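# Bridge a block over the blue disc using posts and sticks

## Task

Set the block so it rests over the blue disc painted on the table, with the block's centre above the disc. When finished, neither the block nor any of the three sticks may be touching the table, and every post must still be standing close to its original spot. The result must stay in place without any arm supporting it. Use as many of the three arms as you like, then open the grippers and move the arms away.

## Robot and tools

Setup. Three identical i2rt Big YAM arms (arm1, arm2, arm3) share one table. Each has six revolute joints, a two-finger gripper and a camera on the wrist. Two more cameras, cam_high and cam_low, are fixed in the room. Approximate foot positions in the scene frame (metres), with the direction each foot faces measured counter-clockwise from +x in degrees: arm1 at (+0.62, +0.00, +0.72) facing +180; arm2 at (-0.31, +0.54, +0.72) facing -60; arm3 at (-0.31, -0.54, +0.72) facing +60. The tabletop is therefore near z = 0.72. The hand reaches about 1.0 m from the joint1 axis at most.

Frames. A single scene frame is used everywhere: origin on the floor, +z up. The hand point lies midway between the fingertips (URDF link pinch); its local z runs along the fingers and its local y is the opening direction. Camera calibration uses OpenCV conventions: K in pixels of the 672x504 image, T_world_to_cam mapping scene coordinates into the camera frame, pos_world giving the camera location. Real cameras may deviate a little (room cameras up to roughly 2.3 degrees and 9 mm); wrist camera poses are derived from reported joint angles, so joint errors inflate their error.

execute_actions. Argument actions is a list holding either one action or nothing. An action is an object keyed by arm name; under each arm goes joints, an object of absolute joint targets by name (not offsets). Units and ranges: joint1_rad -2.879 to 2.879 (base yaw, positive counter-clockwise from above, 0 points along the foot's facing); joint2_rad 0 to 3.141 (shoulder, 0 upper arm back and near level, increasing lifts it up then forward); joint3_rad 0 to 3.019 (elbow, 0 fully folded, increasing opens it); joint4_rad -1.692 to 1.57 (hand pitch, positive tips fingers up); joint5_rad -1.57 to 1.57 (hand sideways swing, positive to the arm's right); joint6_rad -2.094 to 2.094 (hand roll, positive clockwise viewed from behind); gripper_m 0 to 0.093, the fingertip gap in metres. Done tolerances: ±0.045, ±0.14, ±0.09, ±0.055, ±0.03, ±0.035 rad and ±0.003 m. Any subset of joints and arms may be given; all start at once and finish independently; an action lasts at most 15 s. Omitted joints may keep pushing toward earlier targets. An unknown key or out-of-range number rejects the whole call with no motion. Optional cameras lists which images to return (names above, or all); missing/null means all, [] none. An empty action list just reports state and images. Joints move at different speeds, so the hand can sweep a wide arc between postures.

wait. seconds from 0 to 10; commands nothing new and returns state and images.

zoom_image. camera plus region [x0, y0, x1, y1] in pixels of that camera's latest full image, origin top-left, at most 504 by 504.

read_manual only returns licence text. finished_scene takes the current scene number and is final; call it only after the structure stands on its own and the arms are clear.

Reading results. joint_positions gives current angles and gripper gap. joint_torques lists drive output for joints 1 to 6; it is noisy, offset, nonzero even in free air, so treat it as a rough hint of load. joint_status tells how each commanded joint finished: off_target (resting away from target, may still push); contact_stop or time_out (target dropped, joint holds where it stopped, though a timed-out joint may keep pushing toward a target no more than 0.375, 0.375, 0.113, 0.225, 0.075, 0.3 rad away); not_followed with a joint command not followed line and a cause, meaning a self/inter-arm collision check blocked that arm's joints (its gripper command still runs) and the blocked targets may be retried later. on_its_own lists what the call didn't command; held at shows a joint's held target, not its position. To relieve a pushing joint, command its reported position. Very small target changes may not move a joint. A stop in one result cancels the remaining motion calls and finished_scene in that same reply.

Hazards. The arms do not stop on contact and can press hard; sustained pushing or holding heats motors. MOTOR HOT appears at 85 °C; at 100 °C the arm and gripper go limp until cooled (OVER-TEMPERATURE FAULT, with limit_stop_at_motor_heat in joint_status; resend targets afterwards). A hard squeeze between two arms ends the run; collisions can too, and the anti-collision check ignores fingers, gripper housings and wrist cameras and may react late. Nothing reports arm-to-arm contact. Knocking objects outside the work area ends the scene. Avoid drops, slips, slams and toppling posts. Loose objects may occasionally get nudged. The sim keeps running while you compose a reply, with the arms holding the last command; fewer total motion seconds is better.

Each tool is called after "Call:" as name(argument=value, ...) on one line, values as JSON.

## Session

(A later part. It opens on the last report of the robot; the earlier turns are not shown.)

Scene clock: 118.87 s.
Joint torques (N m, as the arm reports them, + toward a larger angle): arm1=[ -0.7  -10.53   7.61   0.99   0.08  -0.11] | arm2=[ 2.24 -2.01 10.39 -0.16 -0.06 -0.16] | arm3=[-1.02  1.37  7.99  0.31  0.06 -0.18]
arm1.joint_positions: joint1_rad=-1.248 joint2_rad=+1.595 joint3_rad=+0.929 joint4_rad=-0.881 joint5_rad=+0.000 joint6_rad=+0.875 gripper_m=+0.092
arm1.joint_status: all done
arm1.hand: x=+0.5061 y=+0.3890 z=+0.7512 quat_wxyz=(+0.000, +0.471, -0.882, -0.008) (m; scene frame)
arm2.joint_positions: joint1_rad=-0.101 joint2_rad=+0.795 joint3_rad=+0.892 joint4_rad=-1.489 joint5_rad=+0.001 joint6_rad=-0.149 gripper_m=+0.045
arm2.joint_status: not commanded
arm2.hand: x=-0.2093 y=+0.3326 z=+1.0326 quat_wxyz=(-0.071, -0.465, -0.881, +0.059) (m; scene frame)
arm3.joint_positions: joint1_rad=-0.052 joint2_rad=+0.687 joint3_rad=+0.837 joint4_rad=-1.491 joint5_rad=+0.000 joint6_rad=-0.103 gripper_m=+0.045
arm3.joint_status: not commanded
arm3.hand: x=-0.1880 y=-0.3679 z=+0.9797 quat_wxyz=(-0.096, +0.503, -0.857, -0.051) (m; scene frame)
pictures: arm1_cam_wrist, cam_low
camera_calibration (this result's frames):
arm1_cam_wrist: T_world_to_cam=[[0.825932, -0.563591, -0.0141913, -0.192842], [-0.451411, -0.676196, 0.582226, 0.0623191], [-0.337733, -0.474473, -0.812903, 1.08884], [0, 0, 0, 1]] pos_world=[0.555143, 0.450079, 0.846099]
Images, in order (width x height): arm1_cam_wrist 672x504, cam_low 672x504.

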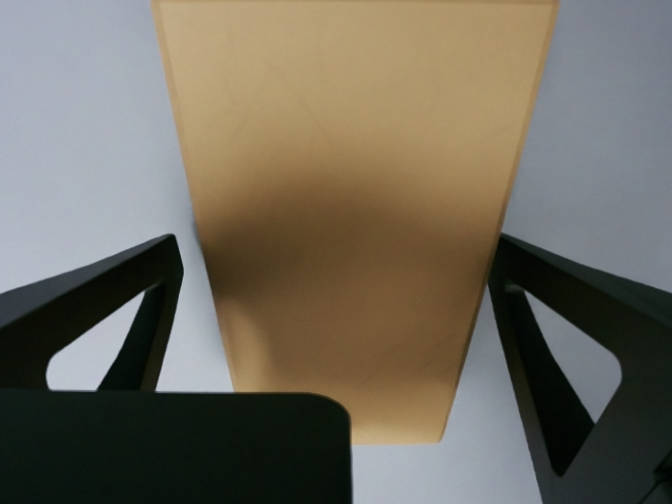

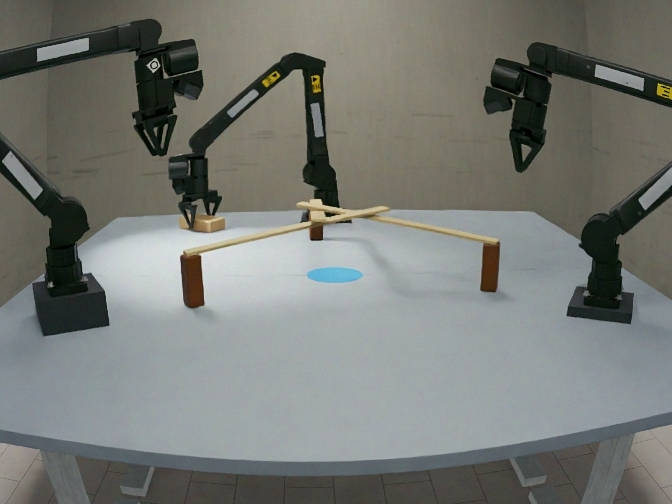

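Call:
execute_actions(actions=[{"arm1": {"joints": {"gripper_m": 0.055}}}], cameras=["arm1_cam_wrist", "cam_high", "cam_low"])

Scene clock: 121.50 s.
Joint torques (N m, as the arm reports them, + toward a larger angle): arm1=[ -0.68 -10.68   7.66   0.92   0.06  -0.12] | arm2=[ 2.4  -2.23 10.47 -0.17 -0.07 -0.19] | arm3=[-1.04  1.37  8.07  0.29  0.06 -0.17]
arm1.joint_positions: joint1_rad=-1.248 joint2_rad=+1.595 joint3_rad=+0.929 joint4_rad=-0.880 joint5_rad=+0.000 joint6_rad=+0.874 gripper_m=+0.070
arm1.joint_status: gripper_m off_target (ended at +0.070, target +0.055)
arm1.hand: x=+0.5061 y=+0.3893 z=+0.7512 quat_wxyz=(-0.001, +0.472, -0.882, -0.009) (m; scene frame)
arm2.joint_positions: joint1_rad=-0.101 joint2_rad=+0.795 joint3_rad=+0.892 joint4_rad=-1.489 joint5_rad=+0.001 joint6_rad=-0.149 gripper_m=+0.045
arm2.joint_status: not commanded
arm2.hand: x=-0.2093 y=+0.3326 z=+1.0326 quat_wxyz=(-0.071, -0.465, -0.881, +0.059) (m; scene frame)
arm3.joint_positions: joint1_rad=-0.052 joint2_rad=+0.687 joint3_rad=+0.837 joint4_rad=-1.491 joint5_rad=+0.000 joint6_rad=-0.103 gripper_m=+0.045
arm3.joint_status: not commanded
arm3.hand: x=-0.1880 y=-0.3679 z=+0.9797 quat_wxyz=(-0.096, +0.503, -0.857, -0.051) (m; scene frame)
pictures: arm1_cam_wrist, cam_high, cam_low
camera_calibration (this result's frames):
arm1_cam_wrist: T_world_to_cam=[[0.826357, -0.562951, -0.0148282, -0.192652], [-0.450933, -0.67724, 0.581382, 0.0633029], [-0.337332, -0.473743, -0.813496, 1.08893], [0, 0, 0, 1]] pos_world=[0.555075, 0.45029, 0.846179]
Images, in order (width x height): arm1_cam_wrist 672x504, cam_high 672x504, cam_low 672x504.

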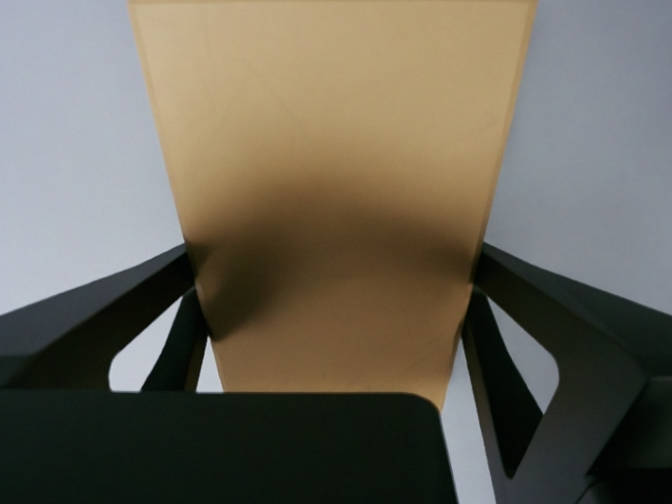

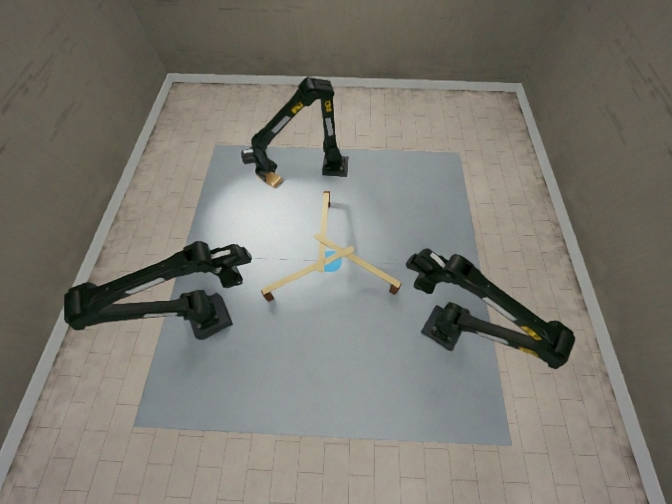

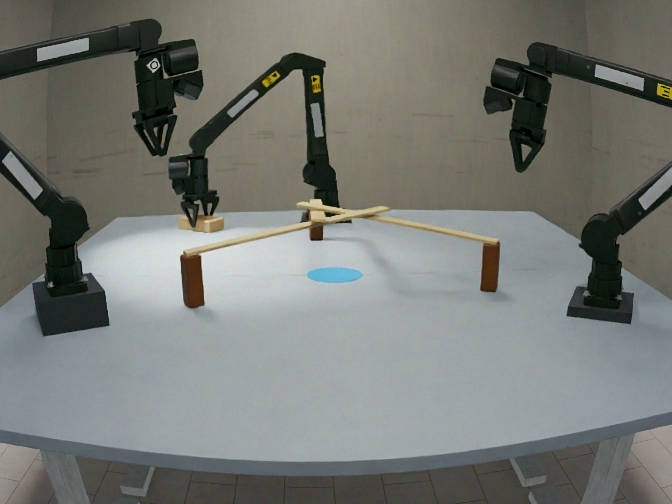

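Call:
zoom_image(camera="cam_high", region=[295, 220, 367, 280])

Call:
zoom_image(camera="cam_high", region=[300, 180, 356, 220])

Call:
zoom_image(camera="cam_low", region=[285, 190, 395, 245])

Region (295, 220, 367, 280) of cam_high's 672x504 image, scaled by 7.000, with more detail than that image has.

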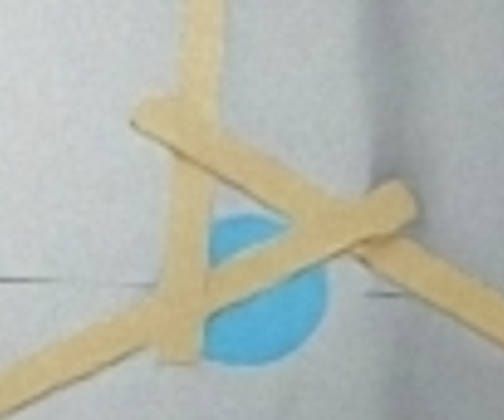

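Region (300, 180, 356, 220) of cam_high's 672x504 image, scaled by 9.000, with more detail than that image has; it fills the top 360 rows of this view, and the rest is white.

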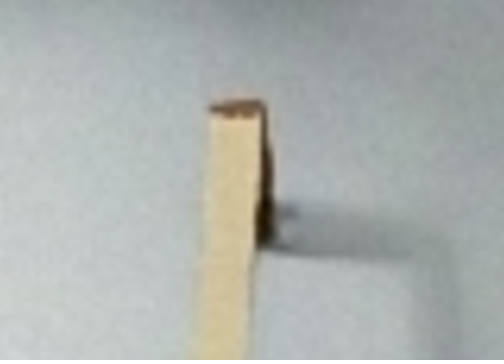

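Region (285, 190, 395, 245) of cam_low's 672x504 image, scaled by 4.582, with more detail than that image has.

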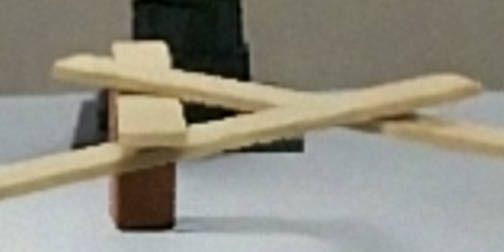

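Call:
execute_actions(actions=[{"arm1": {"joints": {"joint1_rad": 0.045, "joint2_rad": 1.55, "joint3_rad": 2.09, "joint4_rad": -1.615, "joint6_rad": -0.033}}}], cameras=["arm1_cam_wrist", "cam_low"])

Scene clock: 134.90 s.
Joint torques (N m, as the arm reports them, + toward a larger angle): arm1=[  0.74 -12.7   15.31   0.73   0.1   -0.13] | arm2=[ 2.26 -2.44 10.34 -0.16 -0.05 -0.14] | arm3=[-1.25  1.67  8.06  0.33  0.04 -0.17]
arm1.joint_positions: joint1_rad=+0.044 joint2_rad=+1.547 joint3_rad=+2.044 joint4_rad=-1.603 joint5_rad=-0.003 joint6_rad=-0.022 gripper_m=+0.070
arm1.joint_status: all done
arm1.hand: x=+0.0933 y=+0.0002 z=+1.2017 quat_wxyz=(+0.004, +0.973, +0.014, -0.231) (m; scene frame)
arm2.joint_positions: joint1_rad=-0.101 joint2_rad=+0.795 joint3_rad=+0.892 joint4_rad=-1.489 joint5_rad=+0.001 joint6_rad=-0.149 gripper_m=+0.045
arm2.joint_status: not commanded
arm2.hand: x=-0.2093 y=+0.3326 z=+1.0326 quat_wxyz=(-0.071, -0.465, -0.881, +0.059) (m; scene frame)
arm3.joint_positions: joint1_rad=-0.052 joint2_rad=+0.687 joint3_rad=+0.837 joint4_rad=-1.491 joint5_rad=+0.000 joint6_rad=-0.103 gripper_m=+0.045
arm3.joint_status: not commanded
arm3.hand: x=-0.1880 y=-0.3679 z=+0.9797 quat_wxyz=(-0.096, +0.503, -0.857, -0.051) (m; scene frame)
pictures: arm1_cam_wrist, cam_low
camera_calibration (this result's frames):
arm1_cam_wrist: T_world_to_cam=[[-0.0196811, 0.999791, -0.00554863, 0.00359513], [0.986337, 0.0203235, 0.163483, -0.280325], [0.163561, -0.0022553, -0.986531, 1.29292], [0, 0, 0, 1]] pos_world=[0.0650934, 0.00501875, 1.32136]
Images, in order (width x height): arm1_cam_wrist 672x504, cam_low 672x504.

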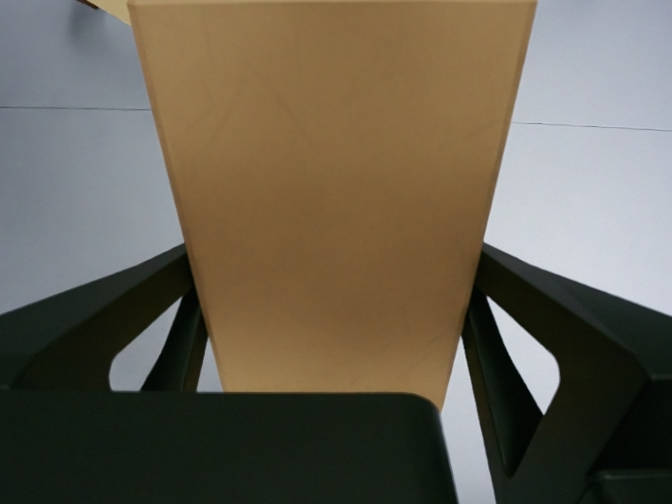

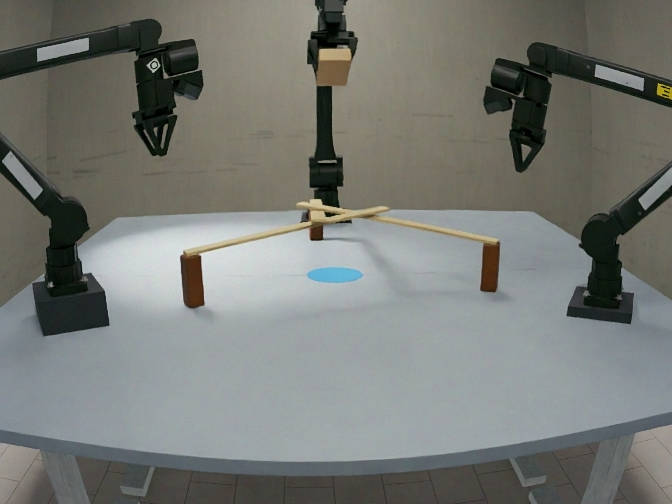

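Call:
execute_actions(actions=[{"arm1": {"joints": {"joint2_rad": 1.93, "joint3_rad": 1.957, "joint4_rad": -1.483}}}], cameras=["arm1_cam_wrist", "cam_high", "cam_low"])

Scene clock: 137.03 s.
Joint torques (N m, as the arm reports them, + toward a larger angle): arm1=[  0.38 -18.51  13.35   0.85  -0.13  -0.12] | arm2=[ 1.99 -2.53 10.57 -0.19 -0.05 -0.14] | arm3=[-0.94  1.55  8.06  0.36  0.01 -0.16]
arm1.joint_positions: joint1_rad=+0.044 joint2_rad=+1.923 joint3_rad=+1.934 joint4_rad=-1.491 joint5_rad=+0.003 joint6_rad=-0.023 gripper_m=+0.070
arm1.joint_status: all done
arm1.hand: x=-0.0003 y=-0.0019 z=+0.9507 quat_wxyz=(+0.002, +0.999, +0.015, -0.045) (m; scene frame)
arm2.joint_positions: joint1_rad=-0.101 joint2_rad=+0.795 joint3_rad=+0.892 joint4_rad=-1.489 joint5_rad=+0.001 joint6_rad=-0.149 gripper_m=+0.045
arm2.joint_status: not commanded
arm2.hand: x=-0.2093 y=+0.3326 z=+1.0326 quat_wxyz=(-0.071, -0.465, -0.881, +0.059) (m; scene frame)
arm3.joint_positions: joint1_rad=-0.052 joint2_rad=+0.687 joint3_rad=+0.837 joint4_rad=-1.491 joint5_rad=+0.000 joint6_rad=-0.103 gripper_m=+0.045
arm3.joint_status: not commanded
arm3.hand: x=-0.1880 y=-0.3679 z=+0.9797 quat_wxyz=(-0.096, +0.503, -0.857, -0.051) (m; scene frame)
pictures: arm1_cam_wrist, cam_high, cam_low
camera_calibration (this result's frames):
arm1_cam_wrist: T_world_to_cam=[[-0.0205091, 0.999779, -0.00453964, 0.00145603], [0.858257, 0.0199346, 0.512832, -0.479096], [0.51281, 0.00662155, -0.858477, 0.939031], [0, 0, 0, 1]] pos_world=[-0.0703269, 0.00187702, 1.05184]
Images, in order (width x height): arm1_cam_wrist 672x504, cam_high 672x504, cam_low 672x504.

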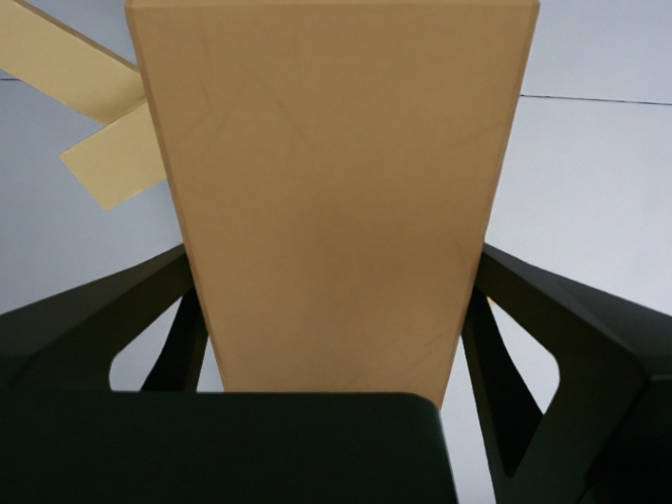

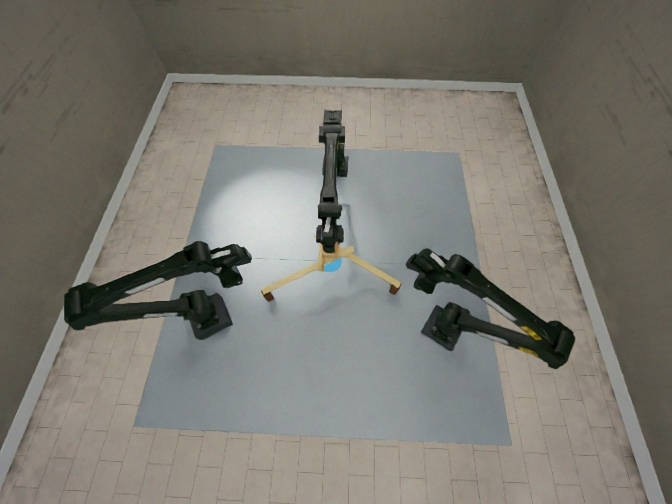

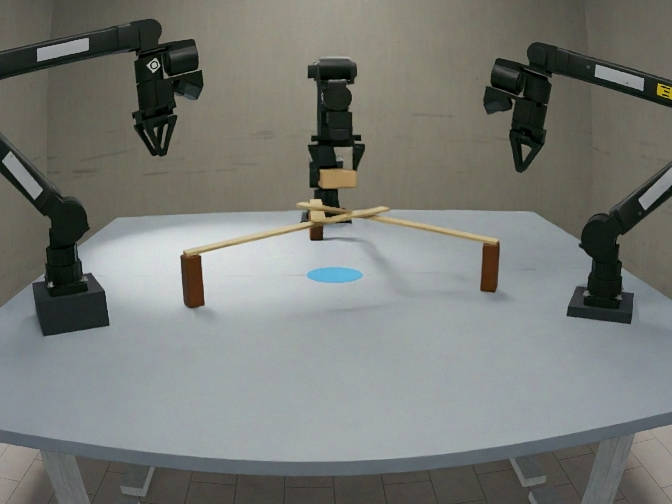

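Call:
zoom_image(camera="cam_low", region=[285, 155, 395, 290])

Call:
zoom_image(camera="cam_high", region=[295, 220, 367, 280])

Region (285, 155, 395, 290) of cam_low's 672x504 image, scaled by 3.733, with more detail than that image has; it fills the left 411 columns of this view, and the rest is white.

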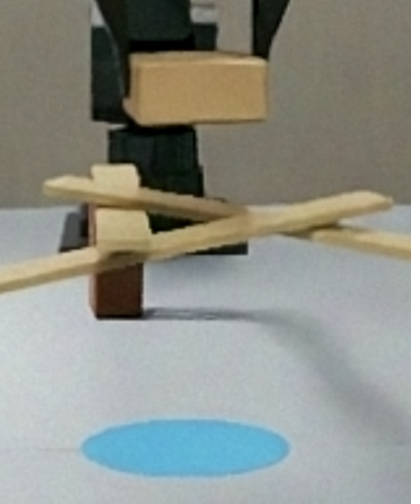

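Region (295, 220, 367, 280) of cam_high's 672x504 image, scaled by 7.000, with more detail than that image has.

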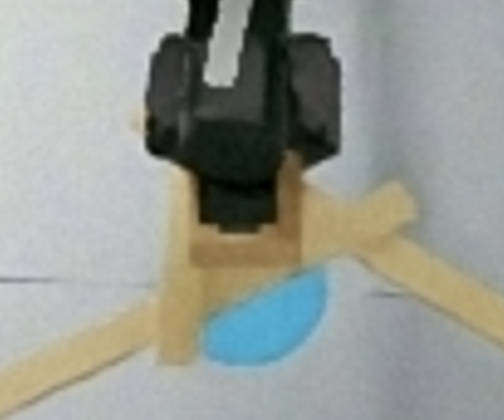

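Call:
execute_actions(actions=[{"arm1": {"joints": {"joint1_rad": 0.027, "joint2_rad": 1.995}}}], cameras=["arm1_cam_wrist", "cam_high", "cam_low"])

Scene clock: 139.37 s.
Joint torques (N m, as the arm reports them, + toward a larger angle): arm1=[ -0.74 -19.56  13.17   0.75  -0.13  -0.12] | arm2=[ 2.33 -2.12 10.37 -0.24 -0.06 -0.17] | arm3=[-1.06  1.42  8.03  0.34  0.03 -0.17]
arm1.joint_positions: joint1_rad=+0.040 joint2_rad=+1.996 joint3_rad=+1.934 joint4_rad=-1.491 joint5_rad=+0.003 joint6_rad=-0.023 gripper_m=+0.070
arm1.joint_status: all done
arm1.hand: x=-0.0054 y=+0.0003 z=+0.9069 quat_wxyz=(+0.003, +1.000, +0.013, -0.009) (m; scene frame)
arm2.joint_positions: joint1_rad=-0.101 joint2_rad=+0.795 joint3_rad=+0.892 joint4_rad=-1.489 joint5_rad=+0.001 joint6_rad=-0.149 gripper_m=+0.045
arm2.joint_status: not commanded
arm2.hand: x=-0.2093 y=+0.3326 z=+1.0326 quat_wxyz=(-0.071, -0.465, -0.881, +0.059) (m; scene frame)
arm3.joint_positions: joint1_rad=-0.052 joint2_rad=+0.687 joint3_rad=+0.837 joint4_rad=-1.491 joint5_rad=+0.000 joint6_rad=-0.103 gripper_m=+0.045
arm3.joint_status: not commanded
arm3.hand: x=-0.1880 y=-0.3679 z=+0.9797 quat_wxyz=(-0.096, +0.503, -0.857, -0.051) (m; scene frame)
pictures: arm1_cam_wrist, cam_high, cam_low
camera_calibration (this result's frames):
arm1_cam_wrist: T_world_to_cam=[[-0.0165657, 0.999848, -0.00549132, -0.000176912], [0.818694, 0.0167167, 0.573987, -0.507974], [0.573991, 0.00501278, -0.818846, 0.868389], [0, 0, 0, 1]] pos_world=[-0.0825751, 0.0043155, 1.00265]
Images, in order (width x height): arm1_cam_wrist 672x504, cam_high 672x504, cam_low 672x504.

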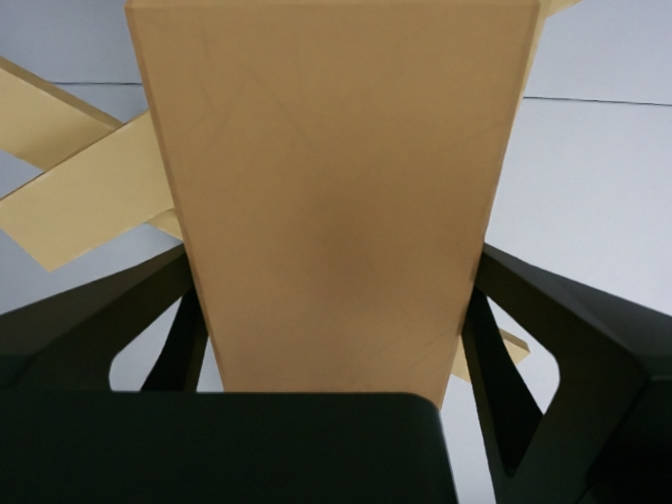

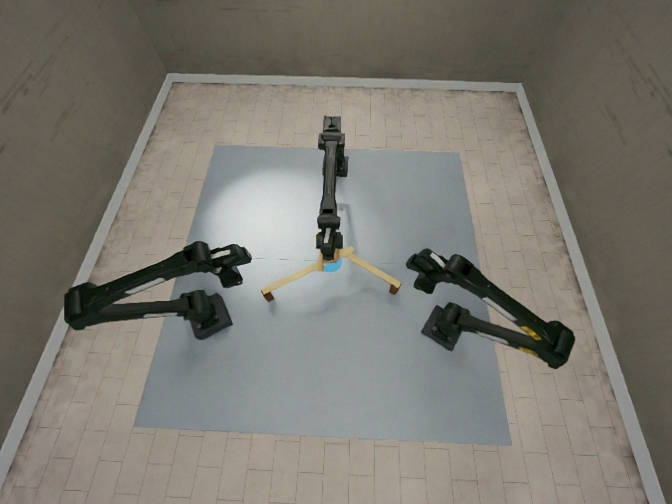

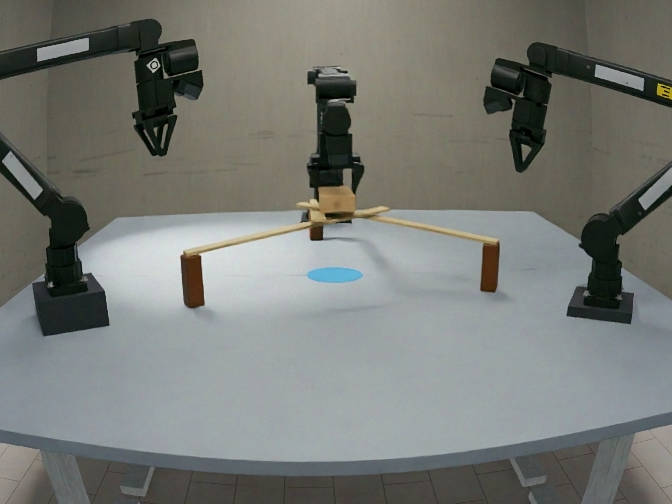

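Call:
zoom_image(camera="cam_low", region=[292, 180, 372, 232])

Region (292, 180, 372, 232) of cam_low's 672x504 image, scaled by 6.300, with more detail than that image has; it fills the top 328 rows of this view, and the rest is white.

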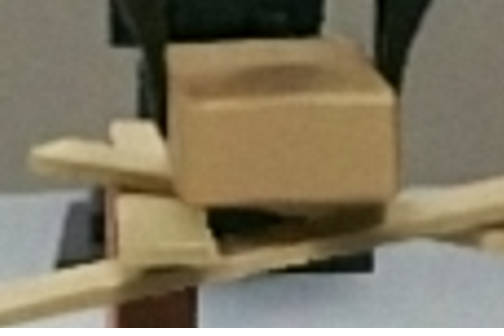

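Call:
execute_actions(actions=[{"arm1": {"joints": {"joint1_rad": 0.02, "joint2_rad": 2.011}}}], cameras=["cam_high", "cam_low"])

Scene clock: 140.57 s.
Joint torques (N m, as the arm reports them, + toward a larger angle): arm1=[ -0.72 -18.57  13.13   0.73  -0.13  -0.12] | arm2=[ 2.23 -2.76 10.46 -0.16 -0.07 -0.16] | arm3=[-0.92  1.57  8.03  0.4   0.02 -0.16]
arm1.joint_positions: joint1_rad=+0.031 joint2_rad=+1.996 joint3_rad=+1.934 joint4_rad=-1.491 joint5_rad=+0.003 joint6_rad=-0.023 gripper_m=+0.070
arm1.joint_status: all done
arm1.hand: x=-0.0054 y=+0.0058 z=+0.9068 quat_wxyz=(+0.003, +1.000, +0.009, -0.009) (m; scene frame)
arm2.joint_positions: joint1_rad=-0.101 joint2_rad=+0.795 joint3_rad=+0.892 joint4_rad=-1.489 joint5_rad=+0.001 joint6_rad=-0.149 gripper_m=+0.045
arm2.joint_status: not commanded
arm2.hand: x=-0.2093 y=+0.3326 z=+1.0326 quat_wxyz=(-0.071, -0.465, -0.881, +0.059) (m; scene frame)
arm3.joint_positions: joint1_rad=-0.052 joint2_rad=+0.687 joint3_rad=+0.837 joint4_rad=-1.491 joint5_rad=+0.000 joint6_rad=-0.103 gripper_m=+0.045
arm3.joint_status: not commanded
arm3.hand: x=-0.1880 y=-0.3679 z=+0.9797 quat_wxyz=(-0.096, +0.503, -0.857, -0.051) (m; scene frame)
pictures: cam_high, cam_low
Images, in order (width x height): cam_high 672x504, cam_low 672x504.

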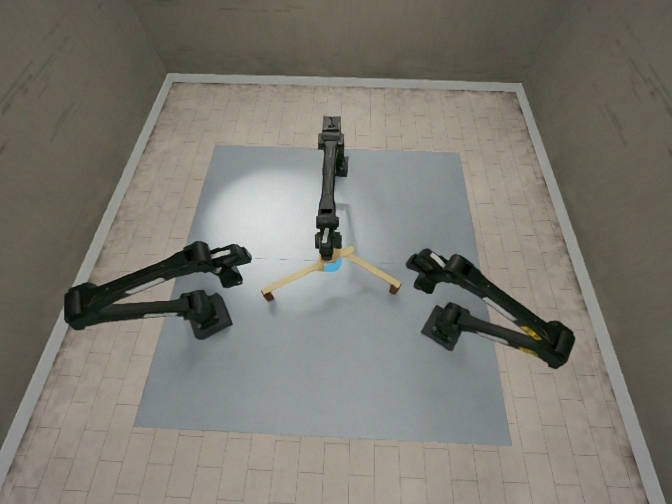

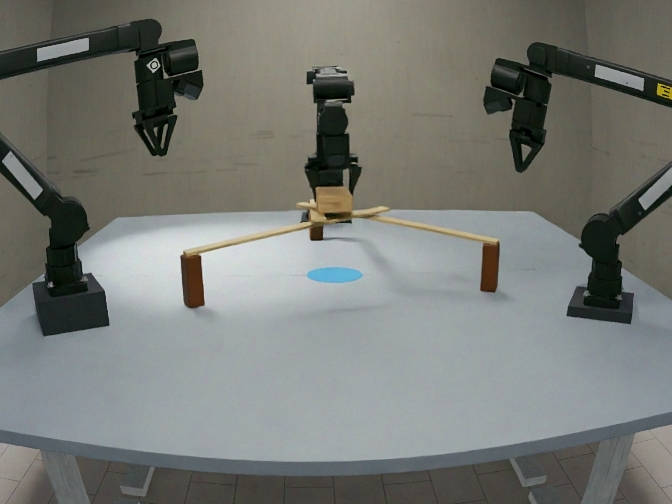

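Call:
execute_actions(actions=[{"arm1": {"joints": {"joint2_rad": 2.023}}}], cameras=["cam_high", "cam_low"])

Scene clock: 141.40 s.
Joint torques (N m, as the arm reports them, + toward a larger angle): arm1=[ -0.65 -18.27  13.14   0.71  -0.13  -0.12] | arm2=[ 2.39 -2.92 10.36 -0.12 -0.07 -0.16] | arm3=[-1.    1.5   7.97  0.41  0.03 -0.19]
arm1.joint_positions: joint1_rad=+0.031 joint2_rad=+2.004 joint3_rad=+1.934 joint4_rad=-1.491 joint5_rad=+0.003 joint6_rad=-0.023 gripper_m=+0.070
arm1.joint_status: all done
arm1.hand: x=-0.0058 y=+0.0058 z=+0.9020 quat_wxyz=(+0.003, +1.000, +0.009, -0.005) (m; scene frame)
arm2.joint_positions: joint1_rad=-0.101 joint2_rad=+0.795 joint3_rad=+0.892 joint4_rad=-1.489 joint5_rad=+0.001 joint6_rad=-0.149 gripper_m=+0.045
arm2.joint_status: not commanded
arm2.hand: x=-0.2093 y=+0.3326 z=+1.0326 quat_wxyz=(-0.071, -0.465, -0.881, +0.059) (m; scene frame)
arm3.joint_positions: joint1_rad=-0.052 joint2_rad=+0.687 joint3_rad=+0.837 joint4_rad=-1.491 joint5_rad=+0.000 joint6_rad=-0.103 gripper_m=+0.045
arm3.joint_status: not commanded
arm3.hand: x=-0.1880 y=-0.3679 z=+0.9797 quat_wxyz=(-0.096, +0.503, -0.857, -0.051) (m; scene frame)
pictures: cam_high, cam_low
Images, in order (width x height): cam_high 672x504, cam_low 672x504.

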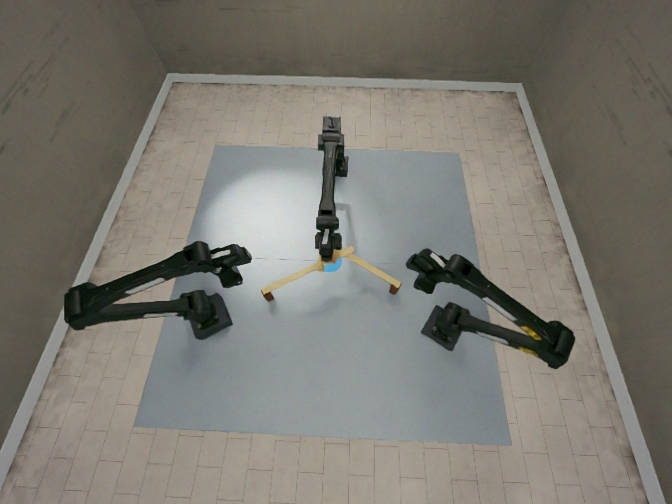

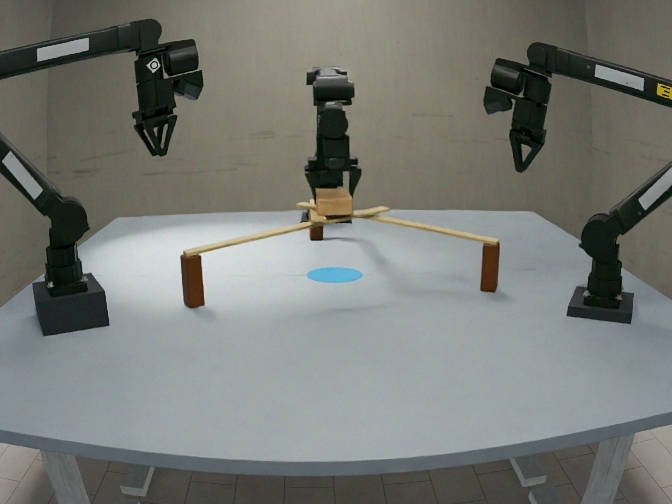

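Call:
zoom_image(camera="cam_low", region=[292, 180, 372, 232])

Region (292, 180, 372, 232) of cam_low's 672x504 image, scaled by 6.300, with more detail than that image has; it fills the top 328 rows of this view, and the rest is white.

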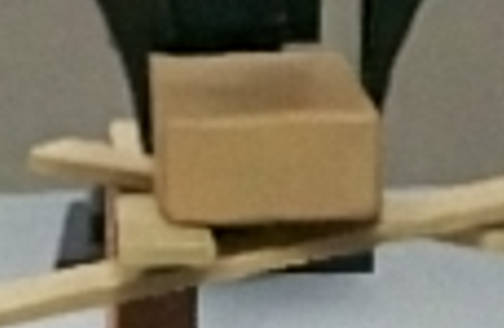

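Call:
execute_actions(actions=[{"arm1": {"joints": {"joint2_rad": 2.03}}}], cameras=["cam_low"])

Call:
zoom_image(camera="cam_low", region=[292, 180, 372, 232])

Scene clock: 142.13 s.
Joint torques (N m, as the arm reports them, + toward a larger angle): arm1=[ -0.66 -18.07  13.13   0.71  -0.13  -0.13] | arm2=[ 2.27 -2.36 10.38  0.02 -0.06 -0.19] | arm3=[-1.19  1.68  8.1   0.33  0.04 -0.17]
arm1.joint_positions: joint1_rad=+0.031 joint2_rad=+2.006 joint3_rad=+1.934 joint4_rad=-1.491 joint5_rad=+0.003 joint6_rad=-0.023 gripper_m=+0.070
arm1.joint_status: all done
arm1.hand: x=-0.0059 y=+0.0058 z=+0.9008 quat_wxyz=(+0.003, +1.000, +0.009, -0.004) (m; scene frame)
arm2.joint_positions: joint1_rad=-0.101 joint2_rad=+0.795 joint3_rad=+0.892 joint4_rad=-1.489 joint5_rad=+0.001 joint6_rad=-0.149 gripper_m=+0.045
arm2.joint_status: not commanded
arm2.hand: x=-0.2093 y=+0.3326 z=+1.0326 quat_wxyz=(-0.071, -0.465, -0.881, +0.059) (m; scene frame)
arm3.joint_positions: joint1_rad=-0.052 joint2_rad=+0.687 joint3_rad=+0.837 joint4_rad=-1.491 joint5_rad=+0.000 joint6_rad=-0.103 gripper_m=+0.045
arm3.joint_status: not commanded
arm3.hand: x=-0.1880 y=-0.3679 z=+0.9797 quat_wxyz=(-0.096, +0.503, -0.857, -0.051) (m; scene frame)
pictures: cam_low
Images, in order (width x height): cam_low 672x504.

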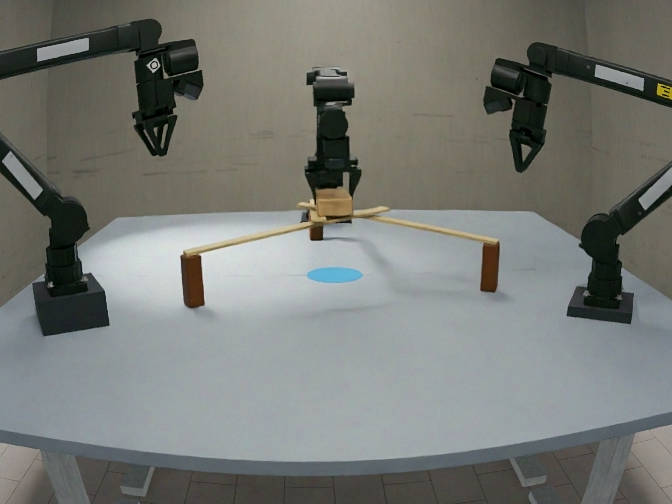

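Region (292, 180, 372, 232) of cam_low's 672x504 image, scaled by 6.300, with more detail than that image has; it fills the top 328 rows of this view, and the rest is white.

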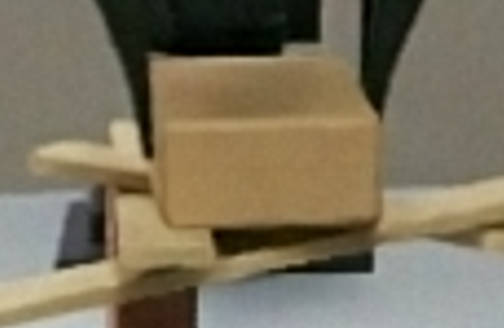

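Call:
execute_actions(actions=[{"arm1": {"joints": {"joint2_rad": 2.006, "gripper_m": 0.09}}}], cameras=["arm1_cam_wrist", "cam_low"])

Scene clock: 142.80 s.
Joint torques (N m, as the arm reports them, + toward a larger angle): arm1=[ -0.7  -19.68  13.13   0.7   -0.12  -0.12] | arm2=[ 2.24 -2.72 10.45 -0.11 -0.05 -0.18] | arm3=[-0.93  1.54  8.1   0.35  0.02 -0.17]
arm1.joint_positions: joint1_rad=+0.031 joint2_rad=+2.006 joint3_rad=+1.934 joint4_rad=-1.491 joint5_rad=+0.003 joint6_rad=-0.023 gripper_m=+0.090
arm1.joint_status: all done
arm1.hand: x=-0.0059 y=+0.0058 z=+0.9008 quat_wxyz=(+0.003, +1.000, +0.009, -0.004) (m; scene frame)
arm2.joint_positions: joint1_rad=-0.101 joint2_rad=+0.795 joint3_rad=+0.892 joint4_rad=-1.489 joint5_rad=+0.001 joint6_rad=-0.149 gripper_m=+0.045
arm2.joint_status: not commanded
arm2.hand: x=-0.2093 y=+0.3326 z=+1.0326 quat_wxyz=(-0.071, -0.465, -0.881, +0.059) (m; scene frame)
arm3.joint_positions: joint1_rad=-0.052 joint2_rad=+0.687 joint3_rad=+0.837 joint4_rad=-1.491 joint5_rad=+0.000 joint6_rad=-0.103 gripper_m=+0.045
arm3.joint_status: not commanded
arm3.hand: x=-0.1880 y=-0.3679 z=+0.9797 quat_wxyz=(-0.096, +0.503, -0.857, -0.051) (m; scene frame)
pictures: arm1_cam_wrist, cam_low
camera_calibration (this result's frames):
arm1_cam_wrist: T_world_to_cam=[[-0.00782141, 0.999954, -0.00562456, -0.00548485], [0.813032, 0.00963378, 0.582139, -0.511585], [0.582166, -0.0000198037, -0.81307, 0.85854], [0, 0, 0, 1]] pos_world=[-0.0839201, 0.0104301, 0.995836]
Images, in order (width x height): arm1_cam_wrist 672x504, cam_low 672x504.

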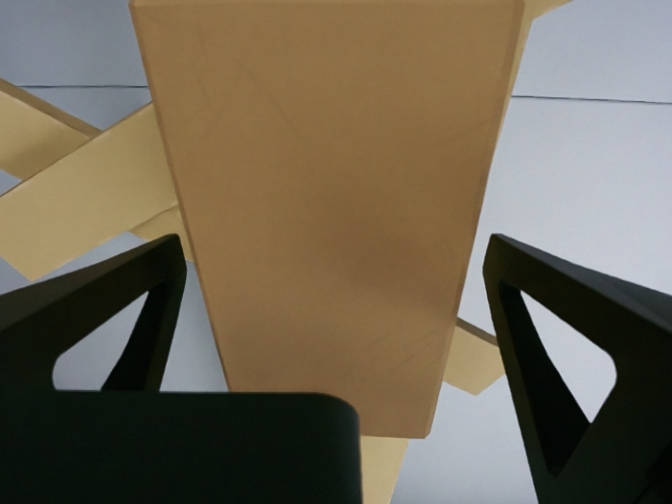

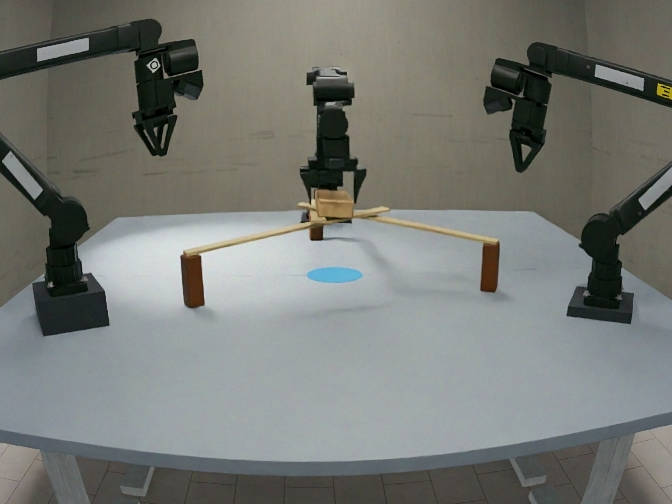

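Block is resting on the frame. Lift arm1 clear with the shoulder only.

Call:
execute_actions(actions=[{"arm1": {"joints": {"joint2_rad": 1.6}}}], cameras=["cam_high", "cam_low"])

Scene clock: 144.50 s.
Joint torques (N m, as the arm reports them, + toward a larger angle): arm1=[ -0.66 -14.35  11.62   1.51  -0.13  -0.12] | arm2=[ 2.04 -2.44 10.51 -0.35 -0.05 -0.16] | arm3=[-0.97  1.65  8.07  0.33  0.02 -0.18]
arm1.joint_positions: joint1_rad=+0.031 joint2_rad=+1.602 joint3_rad=+1.952 joint4_rad=-1.491 joint5_rad=+0.003 joint6_rad=-0.023 gripper_m=+0.090
arm1.joint_status: all done
arm1.hand: x=+0.0574 y=+0.0075 z=+1.1433 quat_wxyz=(+0.000, +0.977, +0.007, -0.214) (m; scene frame)
arm2.joint_positions: joint1_rad=-0.101 joint2_rad=+0.795 joint3_rad=+0.892 joint4_rad=-1.489 joint5_rad=+0.001 joint6_rad=-0.149 gripper_m=+0.045
arm2.joint_status: not commanded
arm2.hand: x=-0.2093 y=+0.3326 z=+1.0326 quat_wxyz=(-0.071, -0.465, -0.881, +0.059) (m; scene frame)
arm3.joint_positions: joint1_rad=-0.052 joint2_rad=+0.687 joint3_rad=+0.837 joint4_rad=-1.491 joint5_rad=+0.000 joint6_rad=-0.103 gripper_m=+0.045
arm3.joint_status: not commanded
arm3.hand: x=-0.1880 y=-0.3679 z=+0.9797 quat_wxyz=(-0.096, +0.503, -0.857, -0.051) (m; scene frame)
pictures: cam_high, cam_low
Images, in order (width x height): cam_high 672x504, cam_low 672x504.

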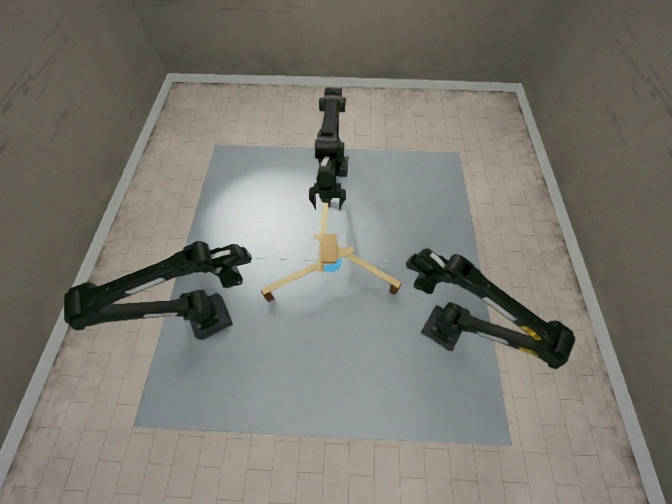

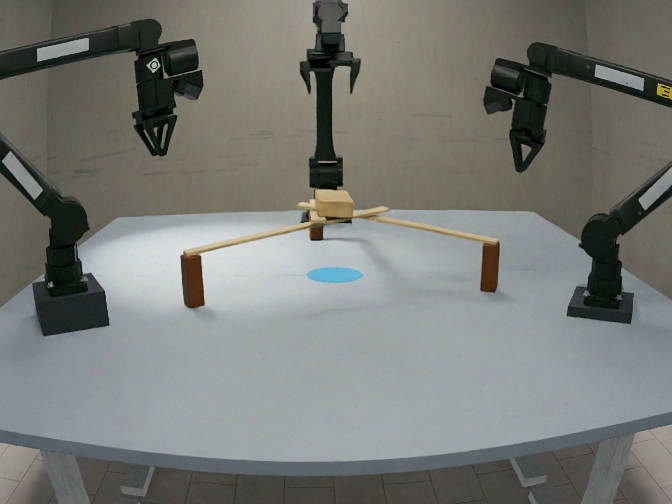

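The block rests stably on the reciprocal frame over the disc and all arms are clear.

Call:
finished_scene(scene=2)

The scene is finished: the task was done.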